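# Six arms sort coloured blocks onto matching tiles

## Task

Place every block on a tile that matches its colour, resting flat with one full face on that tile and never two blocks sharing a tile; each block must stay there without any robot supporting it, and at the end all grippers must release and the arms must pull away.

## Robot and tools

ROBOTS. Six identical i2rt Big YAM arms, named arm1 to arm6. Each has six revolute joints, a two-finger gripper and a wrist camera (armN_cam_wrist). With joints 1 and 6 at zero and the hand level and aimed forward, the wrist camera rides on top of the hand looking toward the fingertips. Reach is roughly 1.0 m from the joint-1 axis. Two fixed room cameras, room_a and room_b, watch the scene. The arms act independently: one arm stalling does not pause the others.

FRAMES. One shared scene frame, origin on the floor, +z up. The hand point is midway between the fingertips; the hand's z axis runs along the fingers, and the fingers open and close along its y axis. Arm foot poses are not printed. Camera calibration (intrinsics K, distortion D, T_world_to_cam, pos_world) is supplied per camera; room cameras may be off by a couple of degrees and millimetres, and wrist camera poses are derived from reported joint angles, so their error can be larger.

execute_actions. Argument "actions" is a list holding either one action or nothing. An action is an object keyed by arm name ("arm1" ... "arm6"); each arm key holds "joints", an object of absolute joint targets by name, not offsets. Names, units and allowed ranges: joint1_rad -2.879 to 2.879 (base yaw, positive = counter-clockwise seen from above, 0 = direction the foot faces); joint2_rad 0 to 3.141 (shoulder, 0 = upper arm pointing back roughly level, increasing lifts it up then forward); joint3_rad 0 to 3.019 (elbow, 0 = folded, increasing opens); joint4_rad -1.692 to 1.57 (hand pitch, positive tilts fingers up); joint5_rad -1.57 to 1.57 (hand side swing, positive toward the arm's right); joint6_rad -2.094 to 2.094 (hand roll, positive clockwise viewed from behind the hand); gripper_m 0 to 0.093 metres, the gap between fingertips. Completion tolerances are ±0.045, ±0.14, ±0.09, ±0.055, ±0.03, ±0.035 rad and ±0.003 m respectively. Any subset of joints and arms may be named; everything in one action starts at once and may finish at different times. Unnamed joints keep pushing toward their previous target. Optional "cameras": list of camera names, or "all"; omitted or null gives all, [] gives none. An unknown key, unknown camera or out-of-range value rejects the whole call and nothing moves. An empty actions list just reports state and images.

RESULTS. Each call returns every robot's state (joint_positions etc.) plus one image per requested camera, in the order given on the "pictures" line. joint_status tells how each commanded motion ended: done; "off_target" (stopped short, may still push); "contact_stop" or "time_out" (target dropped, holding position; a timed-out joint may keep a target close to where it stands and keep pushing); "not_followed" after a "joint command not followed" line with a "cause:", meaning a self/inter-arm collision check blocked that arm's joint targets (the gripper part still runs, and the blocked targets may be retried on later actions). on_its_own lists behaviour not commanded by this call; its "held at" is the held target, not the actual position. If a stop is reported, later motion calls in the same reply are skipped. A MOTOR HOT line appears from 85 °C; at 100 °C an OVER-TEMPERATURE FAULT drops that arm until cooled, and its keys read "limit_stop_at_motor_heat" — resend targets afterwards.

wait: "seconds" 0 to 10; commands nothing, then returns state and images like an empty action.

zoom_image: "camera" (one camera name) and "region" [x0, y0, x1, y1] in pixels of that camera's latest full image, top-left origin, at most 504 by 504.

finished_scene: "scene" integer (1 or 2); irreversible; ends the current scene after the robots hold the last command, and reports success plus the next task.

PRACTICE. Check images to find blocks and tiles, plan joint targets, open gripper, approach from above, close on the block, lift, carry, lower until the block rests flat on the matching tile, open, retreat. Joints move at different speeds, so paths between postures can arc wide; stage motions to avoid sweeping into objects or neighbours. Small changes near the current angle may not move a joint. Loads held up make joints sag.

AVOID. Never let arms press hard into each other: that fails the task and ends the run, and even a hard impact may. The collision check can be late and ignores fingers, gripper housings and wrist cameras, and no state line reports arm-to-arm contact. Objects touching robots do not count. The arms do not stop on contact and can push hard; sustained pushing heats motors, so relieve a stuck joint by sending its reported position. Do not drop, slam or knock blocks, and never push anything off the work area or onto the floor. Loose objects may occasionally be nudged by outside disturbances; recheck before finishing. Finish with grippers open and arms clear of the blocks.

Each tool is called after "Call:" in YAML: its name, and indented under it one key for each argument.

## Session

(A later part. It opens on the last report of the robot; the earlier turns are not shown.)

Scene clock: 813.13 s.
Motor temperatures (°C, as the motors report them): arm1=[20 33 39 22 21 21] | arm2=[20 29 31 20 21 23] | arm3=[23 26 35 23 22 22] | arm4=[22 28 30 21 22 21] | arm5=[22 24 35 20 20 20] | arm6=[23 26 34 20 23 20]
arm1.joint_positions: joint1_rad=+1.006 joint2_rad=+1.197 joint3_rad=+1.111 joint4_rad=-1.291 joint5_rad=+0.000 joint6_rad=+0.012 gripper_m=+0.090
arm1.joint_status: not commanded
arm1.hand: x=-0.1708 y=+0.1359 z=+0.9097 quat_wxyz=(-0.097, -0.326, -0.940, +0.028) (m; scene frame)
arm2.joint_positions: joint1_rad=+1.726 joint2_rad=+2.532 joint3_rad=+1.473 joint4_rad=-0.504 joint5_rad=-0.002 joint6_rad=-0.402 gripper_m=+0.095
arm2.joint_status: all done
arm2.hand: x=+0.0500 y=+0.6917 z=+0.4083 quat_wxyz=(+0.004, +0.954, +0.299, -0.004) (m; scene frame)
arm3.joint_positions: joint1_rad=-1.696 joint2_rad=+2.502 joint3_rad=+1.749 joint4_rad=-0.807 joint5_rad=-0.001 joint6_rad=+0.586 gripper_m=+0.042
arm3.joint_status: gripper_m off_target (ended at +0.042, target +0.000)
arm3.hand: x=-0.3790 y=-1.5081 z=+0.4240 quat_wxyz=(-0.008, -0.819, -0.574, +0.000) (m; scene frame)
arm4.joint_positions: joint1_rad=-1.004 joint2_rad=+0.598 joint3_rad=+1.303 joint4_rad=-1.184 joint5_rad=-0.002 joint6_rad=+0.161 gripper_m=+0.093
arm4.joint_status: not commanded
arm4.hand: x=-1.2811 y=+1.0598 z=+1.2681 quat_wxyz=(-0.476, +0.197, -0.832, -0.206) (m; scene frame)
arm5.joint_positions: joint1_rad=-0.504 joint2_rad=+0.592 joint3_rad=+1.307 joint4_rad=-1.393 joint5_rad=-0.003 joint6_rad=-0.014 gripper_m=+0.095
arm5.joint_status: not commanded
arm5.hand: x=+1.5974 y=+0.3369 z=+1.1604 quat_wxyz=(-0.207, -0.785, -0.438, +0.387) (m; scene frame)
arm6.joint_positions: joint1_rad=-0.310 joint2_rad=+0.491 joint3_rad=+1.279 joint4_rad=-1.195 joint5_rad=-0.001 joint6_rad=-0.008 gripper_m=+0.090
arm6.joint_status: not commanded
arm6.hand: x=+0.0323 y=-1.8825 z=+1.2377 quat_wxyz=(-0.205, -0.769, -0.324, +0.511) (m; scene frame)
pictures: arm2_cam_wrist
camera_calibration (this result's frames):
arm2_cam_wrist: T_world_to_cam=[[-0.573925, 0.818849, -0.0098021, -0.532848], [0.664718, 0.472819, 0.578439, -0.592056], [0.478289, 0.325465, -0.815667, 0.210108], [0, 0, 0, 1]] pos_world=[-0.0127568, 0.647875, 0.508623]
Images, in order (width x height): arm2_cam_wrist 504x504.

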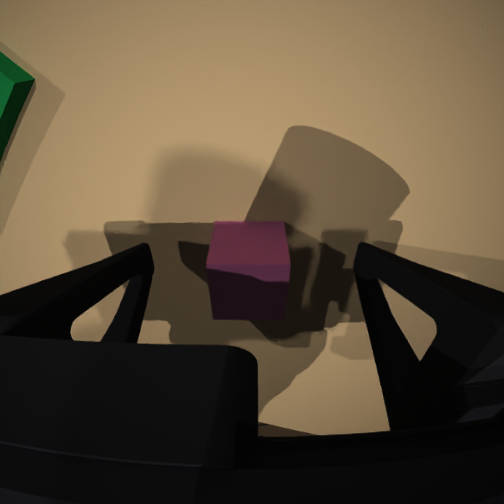

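Call:
execute_actions:
  actions:
    - {"arm2":{"joints":{"gripper_m":0}},"arm3":{"joints":{"joint2_rad":2.28,"joint3_rad":1.59,"joint4_rad":-0.86}}}
  cameras: []

Call:
execute_actions:
  actions:
    - {"arm2":{"joints":{"joint2_rad":1.75,"joint3_rad":1.55,"joint4_rad":-1.35}},"arm3":{"joints":{"joint1_rad":1.04,"joint6_rad":-0.42}}}
  cameras: ["arm2_cam_wrist","arm3_cam_wrist"]

Scene clock: 853.73 s.
Motor temperatures (°C, as the motors report them): arm1=[20 33 39 22 21 21] | arm2=[20 31 30 20 21 23] | arm3=[23 28 35 23 22 22] | arm4=[22 27 30 21 22 21] | arm5=[22 24 35 20 20 20] | arm6=[23 26 34 20 23 20]
arm1.joint_positions: joint1_rad=+1.006 joint2_rad=+1.197 joint3_rad=+1.111 joint4_rad=-1.291 joint5_rad=+0.000 joint6_rad=+0.012 gripper_m=+0.090
arm1.joint_status: not commanded
arm1.hand: x=-0.1708 y=+0.1359 z=+0.9097 quat_wxyz=(-0.097, -0.326, -0.940, +0.028) (m; scene frame)
arm2.joint_positions: joint1_rad=+1.726 joint2_rad=+2.532 joint3_rad=+1.473 joint4_rad=-0.504 joint5_rad=-0.002 joint6_rad=-0.403 gripper_m=+0.032
arm2.joint_status: gripper_m off_target (ended at +0.032, target +0.000)
arm2.hand: x=+0.0500 y=+0.6918 z=+0.4083 quat_wxyz=(+0.004, +0.954, +0.299, -0.004) (m; scene frame)
arm3.joint_positions: joint1_rad=-1.696 joint2_rad=+2.270 joint3_rad=+1.577 joint4_rad=-0.850 joint5_rad=-0.001 joint6_rad=+0.586 gripper_m=+0.042
arm3.joint_status: all done
arm3.hand: x=-0.3865 y=-1.4790 z=+0.5152 quat_wxyz=(-0.016, -0.819, -0.574, +0.003) (m; scene frame)
arm4.joint_positions: joint1_rad=-1.004 joint2_rad=+0.598 joint3_rad=+1.303 joint4_rad=-1.184 joint5_rad=-0.002 joint6_rad=+0.161 gripper_m=+0.093
arm4.joint_status: not commanded
arm4.hand: x=-1.2811 y=+1.0598 z=+1.2681 quat_wxyz=(-0.476, +0.197, -0.832, -0.206) (m; scene frame)
arm5.joint_positions: joint1_rad=-0.504 joint2_rad=+0.592 joint3_rad=+1.307 joint4_rad=-1.393 joint5_rad=-0.003 joint6_rad=-0.014 gripper_m=+0.095
arm5.joint_status: not commanded
arm5.hand: x=+1.5974 y=+0.3369 z=+1.1604 quat_wxyz=(-0.207, -0.785, -0.438, +0.387) (m; scene frame)
arm6.joint_positions: joint1_rad=-0.310 joint2_rad=+0.491 joint3_rad=+1.279 joint4_rad=-1.195 joint5_rad=-0.001 joint6_rad=-0.008 gripper_m=+0.090
arm6.joint_status: not commanded
arm6.hand: x=+0.0323 y=-1.8825 z=+1.2377 quat_wxyz=(-0.205, -0.769, -0.324, +0.511) (m; scene frame)
pictures: none
No camera images: the call's "cameras" was empty. Leave "cameras" out to get every camera's image.

Scene clock: 856.40 s.
Motor temperatures (°C, as the motors report them): arm1=[20 33 39 22 21 21] | arm2=[20 31 31 20 21 23] | arm3=[23 28 35 23 22 22] | arm4=[22 27 30 21 22 21] | arm5=[22 24 35 20 20 20] | arm6=[23 26 34 20 23 20]
arm1.joint_positions: joint1_rad=+1.006 joint2_rad=+1.197 joint3_rad=+1.111 joint4_rad=-1.291 joint5_rad=+0.000 joint6_rad=+0.012 gripper_m=+0.090
arm1.joint_status: not commanded
arm1.hand: x=-0.1708 y=+0.1359 z=+0.9097 quat_wxyz=(-0.097, -0.326, -0.940, +0.028) (m; scene frame)
arm2.joint_positions: joint1_rad=+1.726 joint2_rad=+1.753 joint3_rad=+1.534 joint4_rad=-1.336 joint5_rad=-0.002 joint6_rad=-0.403 gripper_m=+0.032
arm2.joint_status: all done
arm2.hand: x=+0.0749 y=+0.7002 z=+0.8573 quat_wxyz=(+0.004, +0.954, +0.299, -0.008) (m; scene frame)
arm3.joint_positions: joint1_rad=+1.043 joint2_rad=+2.270 joint3_rad=+1.585 joint4_rad=-0.850 joint5_rad=-0.002 joint6_rad=-0.406 gripper_m=+0.042
arm3.joint_status: all done
arm3.hand: x=-0.4311 y=-0.2645 z=+0.5149 quat_wxyz=(-0.016, +0.787, -0.616, -0.006) (m; scene frame)
arm4.joint_positions: joint1_rad=-1.004 joint2_rad=+0.598 joint3_rad=+1.303 joint4_rad=-1.184 joint5_rad=-0.002 joint6_rad=+0.161 gripper_m=+0.093
arm4.joint_status: not commanded
arm4.hand: x=-1.2811 y=+1.0598 z=+1.2681 quat_wxyz=(-0.476, +0.197, -0.832, -0.206) (m; scene frame)
arm5.joint_positions: joint1_rad=-0.504 joint2_rad=+0.592 joint3_rad=+1.307 joint4_rad=-1.393 joint5_rad=-0.003 joint6_rad=-0.014 gripper_m=+0.095
arm5.joint_status: not commanded
arm5.hand: x=+1.5974 y=+0.3369 z=+1.1604 quat_wxyz=(-0.207, -0.785, -0.438, +0.387) (m; scene frame)
arm6.joint_positions: joint1_rad=-0.310 joint2_rad=+0.491 joint3_rad=+1.279 joint4_rad=-1.195 joint5_rad=-0.001 joint6_rad=-0.008 gripper_m=+0.090
arm6.joint_status: not commanded
arm6.hand: x=+0.0323 y=-1.8825 z=+1.2377 quat_wxyz=(-0.205, -0.769, -0.324, +0.511) (m; scene frame)
pictures: arm2_cam_wrist, arm3_cam_wrist
camera_calibration (this result's frames):
arm2_cam_wrist: T_world_to_cam=[[-0.57425, 0.818655, -0.00642233, -0.52387], [0.668913, 0.473707, 0.57285, -0.868466], [0.472009, 0.324663, -0.819635, 0.566102], [0, 0, 0, 1]] pos_world=[0.0128906, 0.656475, 0.958134]
arm3_cam_wrist: T_world_to_cam=[[0.968012, 0.250821, 0.00636688, 0.482014], [0.206029, -0.809113, 0.550353, -0.406701], [0.143192, -0.531437, -0.834908, 0.475463], [0, 0, 0, 1]] pos_world=[-0.450885, -0.197287, 0.617728]
Images, in order (width x height): arm2_cam_wrist 504x504, arm3_cam_wrist 504x504.

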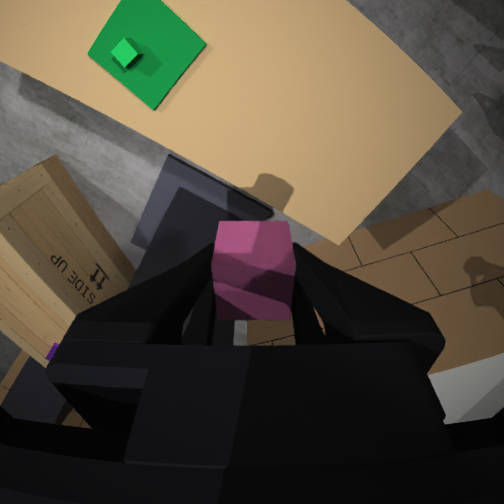

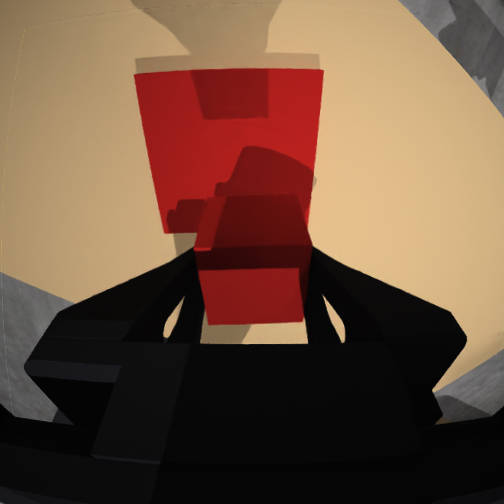

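Call:
execute_actions:
  actions:
    - {"arm2":{"joints":{"joint1_rad":-0.065,"joint2_rad":2.0,"joint3_rad":1.5,"joint4_rad":-1.03,"joint6_rad":0.26}},"arm3":{"joints":{"joint1_rad":1.08,"joint2_rad":2.425,"joint3_rad":1.69,"joint4_rad":-0.803}}}
  cameras: ["arm2_cam_wrist","arm3_cam_wrist"]

Scene clock: 891.63 s.
Motor temperatures (°C, as the motors report them): arm1=[20 32 39 22 21 21] | arm2=[20 30 34 20 21 23] | arm3=[23 28 35 23 22 22] | arm4=[22 27 30 21 22 21] | arm5=[22 24 35 20 20 20] | arm6=[23 25 34 20 23 20]
arm1.joint_positions: joint1_rad=+1.006 joint2_rad=+1.197 joint3_rad=+1.111 joint4_rad=-1.291 joint5_rad=+0.000 joint6_rad=+0.012 gripper_m=+0.090
arm1.joint_status: not commanded
arm1.hand: x=-0.1708 y=+0.1359 z=+0.9097 quat_wxyz=(-0.097, -0.326, -0.940, +0.028) (m; scene frame)
arm2.joint_positions: joint1_rad=-0.076 joint2_rad=+2.025 joint3_rad=+1.495 joint4_rad=-1.030 joint5_rad=+0.002 joint6_rad=+0.253 gripper_m=+0.032
arm2.joint_status: all done
arm2.hand: x=+0.6145 y=+1.3879 z=+0.6937 quat_wxyz=(-0.003, +0.602, -0.799, +0.000) (m; scene frame)
arm3.joint_positions: joint1_rad=+1.082 joint2_rad=+2.428 joint3_rad=+1.666 joint4_rad=-0.813 joint5_rad=-0.002 joint6_rad=-0.406 gripper_m=+0.042
arm3.joint_status: all done
arm3.hand: x=-0.4534 y=-0.2555 z=+0.4434 quat_wxyz=(+0.001, +0.799, -0.601, +0.003) (m; scene frame)
arm4.joint_positions: joint1_rad=-1.004 joint2_rad=+0.598 joint3_rad=+1.303 joint4_rad=-1.184 joint5_rad=-0.002 joint6_rad=+0.161 gripper_m=+0.093
arm4.joint_status: not commanded
arm4.hand: x=-1.2811 y=+1.0598 z=+1.2681 quat_wxyz=(-0.476, +0.197, -0.832, -0.206) (m; scene frame)
arm5.joint_positions: joint1_rad=-0.504 joint2_rad=+0.592 joint3_rad=+1.307 joint4_rad=-1.393 joint5_rad=-0.003 joint6_rad=-0.014 gripper_m=+0.095
arm5.joint_status: not commanded
arm5.hand: x=+1.5974 y=+0.3369 z=+1.1604 quat_wxyz=(-0.207, -0.785, -0.438, +0.387) (m; scene frame)
arm6.joint_positions: joint1_rad=-0.310 joint2_rad=+0.491 joint3_rad=+1.279 joint4_rad=-1.195 joint5_rad=-0.001 joint6_rad=-0.008 gripper_m=+0.090
arm6.joint_status: not commanded
arm6.hand: x=+0.0323 y=-1.8825 z=+1.2377 quat_wxyz=(-0.205, -0.769, -0.324, +0.511) (m; scene frame)
pictures: arm2_cam_wrist, arm3_cam_wrist
camera_calibration (this result's frames):
arm2_cam_wrist: T_world_to_cam=[[0.962529, -0.271176, -0.00127537, -0.213347], [-0.21954, -0.781995, 0.583341, 0.820023], [-0.159185, -0.561203, -0.812226, 1.5663], [0, 0, 0, 1]] pos_world=[0.634712, 1.46241, 0.793563]
arm3_cam_wrist: T_world_to_cam=[[0.957805, 0.287251, -0.00982767, 0.513673], [0.239384, -0.778337, 0.580419, -0.3458], [0.159077, -0.558281, -0.814259, 0.414975], [0, 0, 0, 1]] pos_world=[-0.475232, -0.185029, 0.543654]
Images, in order (width x height): arm2_cam_wrist 504x504, arm3_cam_wrist 504x504.

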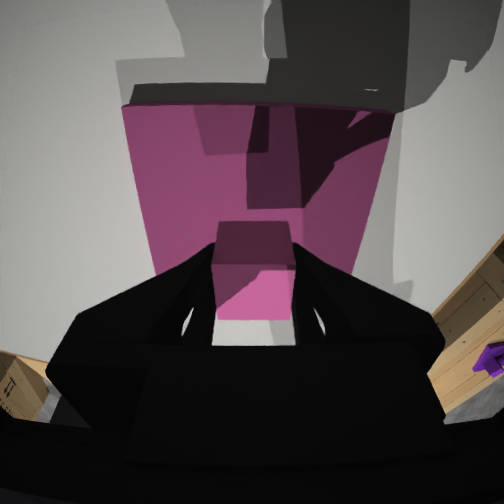

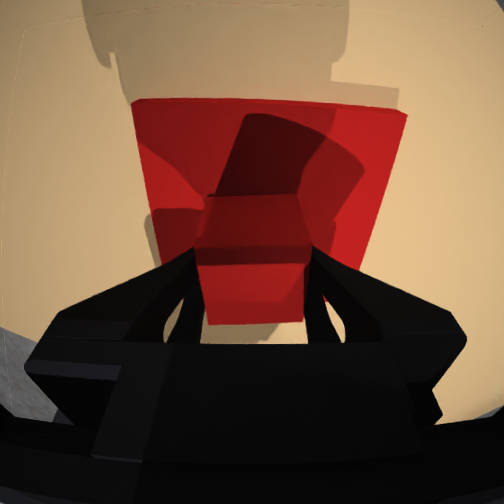

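Call:
zoom_image:
  camera: "arm3_cam_wrist"
  region: [140, 160, 380, 280]

Region (140, 160, 380, 280) of arm3_cam_wrist's 504x504 image, scaled by 2.100, with more detail than that image has.

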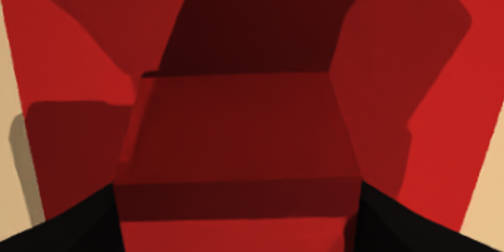

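Call:
execute_actions:
  actions:
    - {"arm2":{"joints":{"joint2_rad":2.075,"joint4_rad":-0.98}},"arm3":{"joints":{"joint2_rad":2.455}}}
  cameras: ["arm2_cam_wrist","arm3_cam_wrist"]

Scene clock: 946.40 s.
Motor temperatures (°C, as the motors report them): arm1=[20 31 40 22 21 21] | arm2=[20 33 33 20 21 23] | arm3=[23 29 35 23 22 22] | arm4=[22 26 30 21 22 21] | arm5=[22 24 35 20 20 20] | arm6=[23 25 34 20 23 20]
arm1.joint_positions: joint1_rad=+1.006 joint2_rad=+1.197 joint3_rad=+1.111 joint4_rad=-1.291 joint5_rad=+0.000 joint6_rad=+0.012 gripper_m=+0.090
arm1.joint_status: not commanded
arm1.hand: x=-0.1708 y=+0.1359 z=+0.9097 quat_wxyz=(-0.097, -0.326, -0.940, +0.028) (m; scene frame)
arm2.joint_positions: joint1_rad=-0.076 joint2_rad=+2.080 joint3_rad=+1.495 joint4_rad=-0.994 joint5_rad=+0.001 joint6_rad=+0.253 gripper_m=+0.032
arm2.joint_status: all done
arm2.hand: x=+0.6145 y=+1.3889 z=+0.6633 quat_wxyz=(+0.003, +0.602, -0.799, +0.007) (m; scene frame)
arm3.joint_positions: joint1_rad=+1.082 joint2_rad=+2.428 joint3_rad=+1.666 joint4_rad=-0.813 joint5_rad=-0.002 joint6_rad=-0.406 gripper_m=+0.042
arm3.joint_status: all done
arm3.hand: x=-0.4534 y=-0.2555 z=+0.4434 quat_wxyz=(+0.001, +0.799, -0.601, +0.003) (m; scene frame)
arm4.joint_positions: joint1_rad=-1.004 joint2_rad=+0.598 joint3_rad=+1.303 joint4_rad=-1.184 joint5_rad=-0.002 joint6_rad=+0.161 gripper_m=+0.093
arm4.joint_status: not commanded
arm4.hand: x=-1.2811 y=+1.0598 z=+1.2681 quat_wxyz=(-0.476, +0.197, -0.832, -0.206) (m; scene frame)
arm5.joint_positions: joint1_rad=-0.504 joint2_rad=+0.592 joint3_rad=+1.307 joint4_rad=-1.393 joint5_rad=-0.003 joint6_rad=-0.014 gripper_m=+0.095
arm5.joint_status: not commanded
arm5.hand: x=+1.5974 y=+0.3369 z=+1.1604 quat_wxyz=(-0.207, -0.785, -0.438, +0.387) (m; scene frame)
arm6.joint_positions: joint1_rad=-0.310 joint2_rad=+0.491 joint3_rad=+1.279 joint4_rad=-1.195 joint5_rad=-0.001 joint6_rad=-0.008 gripper_m=+0.090
arm6.joint_status: not commanded
arm6.hand: x=+0.0323 y=-1.8825 z=+1.2377 quat_wxyz=(-0.205, -0.769, -0.324, +0.511) (m; scene frame)
pictures: arm2_cam_wrist, arm3_cam_wrist
camera_calibration (this result's frames):
arm2_cam_wrist: T_world_to_cam=[[0.962416, -0.271568, 0.00266059, -0.215134], [-0.219363, -0.771555, 0.597145, 0.814744], [-0.160112, -0.575286, -0.802129, 1.55566], [0, 0, 0, 1]] pos_world=[0.634853, 1.46514, 0.761888]
arm3_cam_wrist: T_world_to_cam=[[0.957805, 0.287251, -0.00982767, 0.513673], [0.239384, -0.778337, 0.580419, -0.3458], [0.159077, -0.558281, -0.814259, 0.414975], [0, 0, 0, 1]] pos_world=[-0.475232, -0.185029, 0.543654]
Images, in order (width x height): arm2_cam_wrist 504x504, arm3_cam_wrist 504x504.

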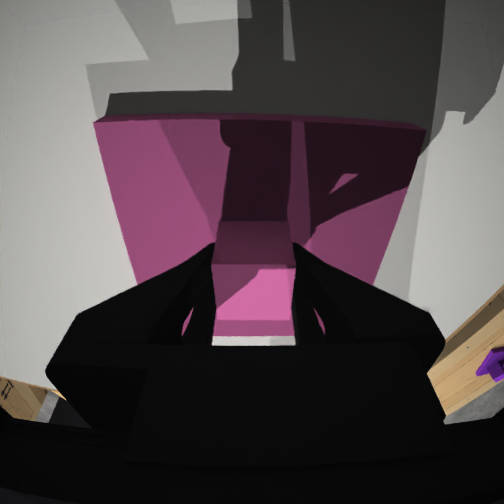

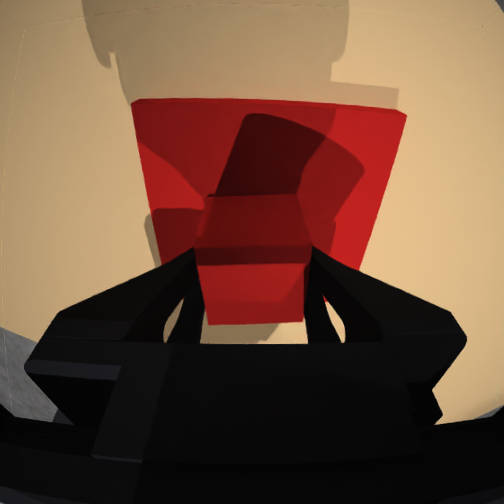

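Call:
execute_actions:
  actions:
    - {"arm2":{"joints":{"gripper_m":0.09}},"arm3":{"joints":{"joint2_rad":2.472}}}
  cameras: ["arm3_cam_wrist"]

Scene clock: 956.37 s.
Motor temperatures (°C, as the motors report them): arm1=[20 31 40 22 21 21] | arm2=[20 33 32 20 21 23] | arm3=[23 29 35 23 22 22] | arm4=[22 26 30 21 22 21] | arm5=[22 24 35 20 20 20] | arm6=[23 25 34 20 23 20]
arm1.joint_positions: joint1_rad=+1.006 joint2_rad=+1.197 joint3_rad=+1.111 joint4_rad=-1.291 joint5_rad=+0.000 joint6_rad=+0.012 gripper_m=+0.090
arm1.joint_status: not commanded
arm1.hand: x=-0.1708 y=+0.1359 z=+0.9097 quat_wxyz=(-0.097, -0.326, -0.940, +0.028) (m; scene frame)
arm2.joint_positions: joint1_rad=-0.076 joint2_rad=+2.080 joint3_rad=+1.495 joint4_rad=-0.994 joint5_rad=+0.001 joint6_rad=+0.253 gripper_m=+0.090
arm2.joint_status: all done
arm2.hand: x=+0.6145 y=+1.3889 z=+0.6633 quat_wxyz=(+0.003, +0.602, -0.799, +0.007) (m; scene frame)
arm3.joint_positions: joint1_rad=+1.082 joint2_rad=+2.441 joint3_rad=+1.667 joint4_rad=-0.813 joint5_rad=-0.002 joint6_rad=-0.406 gripper_m=+0.042
arm3.joint_status: all done
arm3.hand: x=-0.4538 y=-0.2593 z=+0.4356 quat_wxyz=(+0.007, +0.799, -0.601, +0.006) (m; scene frame)
arm4.joint_positions: joint1_rad=-1.004 joint2_rad=+0.598 joint3_rad=+1.303 joint4_rad=-1.184 joint5_rad=-0.002 joint6_rad=+0.161 gripper_m=+0.093
arm4.joint_status: not commanded
arm4.hand: x=-1.2811 y=+1.0598 z=+1.2681 quat_wxyz=(-0.476, +0.197, -0.832, -0.206) (m; scene frame)
arm5.joint_positions: joint1_rad=-0.504 joint2_rad=+0.592 joint3_rad=+1.307 joint4_rad=-1.393 joint5_rad=-0.003 joint6_rad=-0.014 gripper_m=+0.095
arm5.joint_status: not commanded
arm5.hand: x=+1.5974 y=+0.3369 z=+1.1604 quat_wxyz=(-0.207, -0.785, -0.438, +0.387) (m; scene frame)
arm6.joint_positions: joint1_rad=-0.310 joint2_rad=+0.491 joint3_rad=+1.279 joint4_rad=-1.195 joint5_rad=-0.001 joint6_rad=-0.008 gripper_m=+0.090
arm6.joint_status: not commanded
arm6.hand: x=+0.0323 y=-1.8825 z=+1.2377 quat_wxyz=(-0.205, -0.769, -0.324, +0.511) (m; scene frame)
pictures: arm3_cam_wrist
camera_calibration (this result's frames):
arm3_cam_wrist: T_world_to_cam=[[0.957811, 0.287028, -0.0145714, 0.51706], [0.240025, -0.771019, 0.589846, -0.346055], [0.158067, -0.568458, -0.807385, 0.400409], [0, 0, 0, 1]] pos_world=[-0.475475, -0.18761, 0.534937]
Images, in order (width x height): arm3_cam_wrist 504x504.

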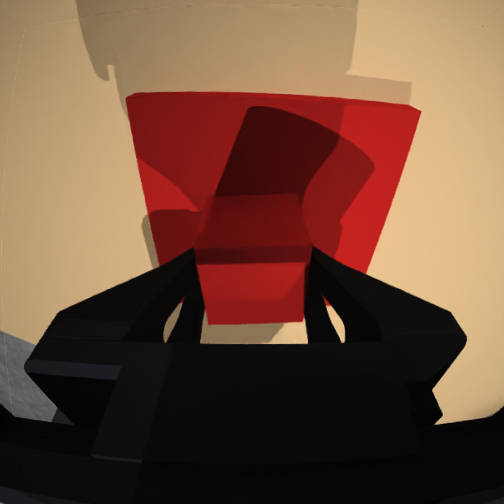

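Call:
execute_actions:
  actions:
    - {"arm2":{"joints":{"joint2_rad":1.6,"joint4_rad":-1.3}},"arm3":{"joints":{"joint2_rad":2.441,"gripper_m":0.09}}}
  cameras: []

Call:
execute_actions:
  actions:
    - {"arm3":{"joints":{"joint2_rad":1.9,"joint4_rad":-1.2}}}
  cameras: ["arm2_cam_wrist","arm3_cam_wrist","room_a","room_b"]

Scene clock: 965.97 s.
Motor temperatures (°C, as the motors report them): arm1=[20 31 40 22 21 21] | arm2=[20 33 33 20 21 23] | arm3=[23 29 35 23 22 22] | arm4=[22 26 30 21 22 21] | arm5=[22 24 35 20 20 20] | arm6=[23 24 34 20 23 20]
arm1.joint_positions: joint1_rad=+1.006 joint2_rad=+1.197 joint3_rad=+1.111 joint4_rad=-1.291 joint5_rad=+0.000 joint6_rad=+0.012 gripper_m=+0.090
arm1.joint_status: not commanded
arm1.hand: x=-0.1708 y=+0.1359 z=+0.9097 quat_wxyz=(-0.097, -0.326, -0.940, +0.028) (m; scene frame)
arm2.joint_positions: joint1_rad=-0.076 joint2_rad=+1.605 joint3_rad=+1.488 joint4_rad=-1.287 joint5_rad=+0.001 joint6_rad=+0.253 gripper_m=+0.090
arm2.joint_status: all done
arm2.hand: x=+0.6124 y=+1.3310 z=+0.9116 quat_wxyz=(-0.051, +0.600, -0.796, -0.061) (m; scene frame)
arm3.joint_positions: joint1_rad=+1.082 joint2_rad=+2.441 joint3_rad=+1.667 joint4_rad=-0.813 joint5_rad=-0.001 joint6_rad=-0.406 gripper_m=+0.090
arm3.joint_status: all done
arm3.hand: x=-0.4537 y=-0.2594 z=+0.4356 quat_wxyz=(+0.007, +0.799, -0.601, +0.007) (m; scene frame)
arm4.joint_positions: joint1_rad=-1.004 joint2_rad=+0.598 joint3_rad=+1.303 joint4_rad=-1.184 joint5_rad=-0.002 joint6_rad=+0.161 gripper_m=+0.093
arm4.joint_status: not commanded
arm4.hand: x=-1.2811 y=+1.0598 z=+1.2681 quat_wxyz=(-0.476, +0.197, -0.832, -0.206) (m; scene frame)
arm5.joint_positions: joint1_rad=-0.504 joint2_rad=+0.592 joint3_rad=+1.307 joint4_rad=-1.393 joint5_rad=-0.003 joint6_rad=-0.014 gripper_m=+0.095
arm5.joint_status: not commanded
arm5.hand: x=+1.5974 y=+0.3369 z=+1.1604 quat_wxyz=(-0.207, -0.785, -0.438, +0.387) (m; scene frame)
arm6.joint_positions: joint1_rad=-0.310 joint2_rad=+0.491 joint3_rad=+1.279 joint4_rad=-1.195 joint5_rad=-0.001 joint6_rad=-0.008 gripper_m=+0.090
arm6.joint_status: not commanded
arm6.hand: x=+0.0323 y=-1.8825 z=+1.2377 quat_wxyz=(-0.205, -0.769, -0.324, +0.511) (m; scene frame)
pictures: none
No camera images: the call's "cameras" was empty. Leave "cameras" out to get every camera's image.

Scene clock: 967.77 s.
Motor temperatures (°C, as the motors report them): arm1=[20 31 40 22 21 21] | arm2=[20 32 33 20 21 23] | arm3=[23 29 36 23 22 22] | arm4=[22 26 30 21 22 21] | arm5=[22 24 35 20 20 20] | arm6=[23 24 34 20 23 20]
arm1.joint_positions: joint1_rad=+1.006 joint2_rad=+1.197 joint3_rad=+1.111 joint4_rad=-1.291 joint5_rad=+0.000 joint6_rad=+0.012 gripper_m=+0.090
arm1.joint_status: not commanded
arm1.hand: x=-0.1708 y=+0.1359 z=+0.9097 quat_wxyz=(-0.097, -0.326, -0.940, +0.028) (m; scene frame)
arm2.joint_positions: joint1_rad=-0.076 joint2_rad=+1.605 joint3_rad=+1.488 joint4_rad=-1.287 joint5_rad=+0.001 joint6_rad=+0.253 gripper_m=+0.090
arm2.joint_status: not commanded
arm2.hand: x=+0.6124 y=+1.3310 z=+0.9116 quat_wxyz=(-0.051, +0.600, -0.796, -0.061) (m; scene frame)
arm3.joint_positions: joint1_rad=+1.082 joint2_rad=+1.892 joint3_rad=+1.680 joint4_rad=-1.182 joint5_rad=-0.001 joint6_rad=-0.406 gripper_m=+0.090
arm3.joint_status: all done
arm3.hand: x=-0.4559 y=-0.2602 z=+0.7715 quat_wxyz=(-0.077, +0.796, -0.599, -0.041) (m; scene frame)
arm4.joint_positions: joint1_rad=-1.004 joint2_rad=+0.598 joint3_rad=+1.303 joint4_rad=-1.184 joint5_rad=-0.002 joint6_rad=+0.161 gripper_m=+0.093
arm4.joint_status: not commanded
arm4.hand: x=-1.2811 y=+1.0598 z=+1.2681 quat_wxyz=(-0.476, +0.197, -0.832, -0.206) (m; scene frame)
arm5.joint_positions: joint1_rad=-0.504 joint2_rad=+0.592 joint3_rad=+1.307 joint4_rad=-1.393 joint5_rad=-0.003 joint6_rad=-0.014 gripper_m=+0.095
arm5.joint_status: not commanded
arm5.hand: x=+1.5974 y=+0.3369 z=+1.1604 quat_wxyz=(-0.207, -0.785, -0.438, +0.387) (m; scene frame)
arm6.joint_positions: joint1_rad=-0.310 joint2_rad=+0.491 joint3_rad=+1.279 joint4_rad=-1.195 joint5_rad=-0.001 joint6_rad=-0.008 gripper_m=+0.090
arm6.joint_status: not commanded
arm6.hand: x=+0.0323 y=-1.8825 z=+1.2377 quat_wxyz=(-0.205, -0.769, -0.324, +0.511) (m; scene frame)
pictures: arm2_cam_wrist, arm3_cam_wrist, room_a, room_b
camera_calibration (this result's frames):
arm2_cam_wrist: T_world_to_cam=[[0.9626, -0.267997, -0.0397424, -0.195737], [-0.221539, -0.86305, 0.453944, 0.874993], [-0.155955, -0.428162, -0.890144, 1.60301], [0, 0, 0, 1]] pos_world=[0.632259, 1.38905, 1.02193]
arm3_cam_wrist: T_world_to_cam=[[0.956873, 0.283429, 0.0637274, 0.4625], [0.228361, -0.869455, 0.438064, -0.458202], [0.179568, -0.404619, -0.896682, 0.792773], [0, 0, 0, 1]] pos_world=[-0.480275, -0.208701, 0.882113]
Images, in order (width x height): arm2_cam_wrist 504x504, arm3_cam_wrist 504x504, room_a 504x504, room_b 504x504.

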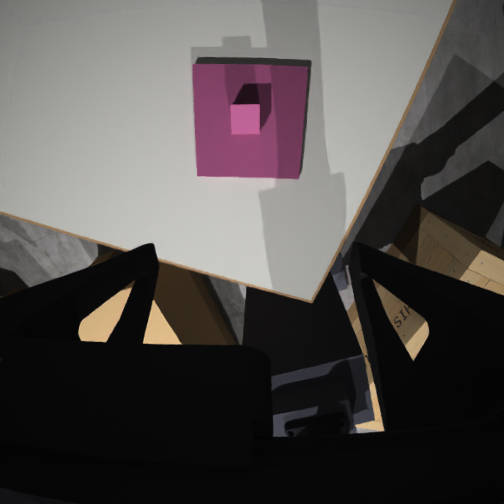

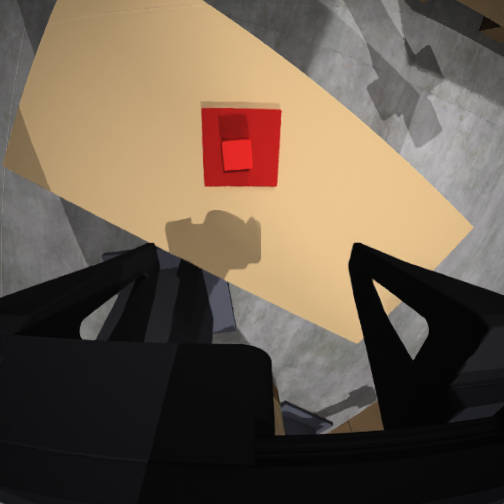

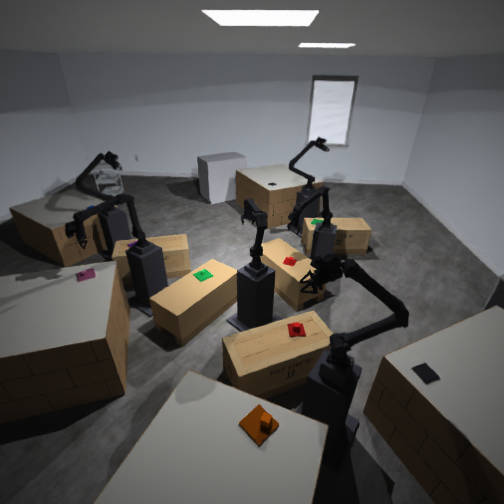

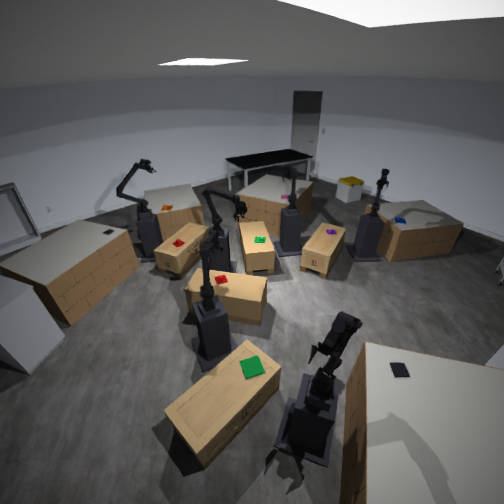

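Check the pre-placed blocks haven't been pushed.

Call:
zoom_image:
  camera: "room_b"
  region: [300, 200, 430, 250]

Call:
zoom_image:
  camera: "room_a"
  region: [170, 255, 330, 455]

Region (300, 200, 430, 250) of room_b's 504x504 image, scaled by 3.877, with more detail than that image has; it fills the top 194 rows of this view, and the rest is white.

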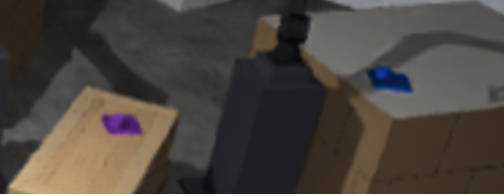

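Region (170, 255, 330, 455) of room_a's 504x504 image, scaled by 2.520, with more detail than that image has; it fills the left 403 columns of this view, and the rest is white.

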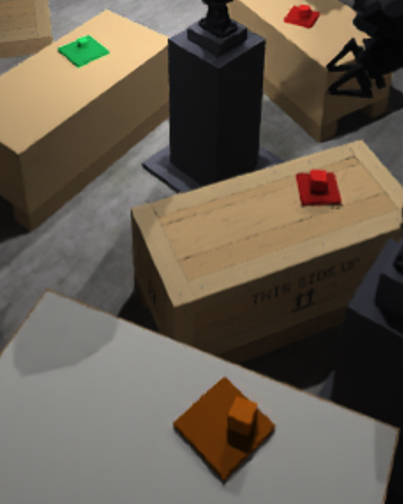

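Call:
finished_scene:
  scene: 1

The scene is finished: the task was done.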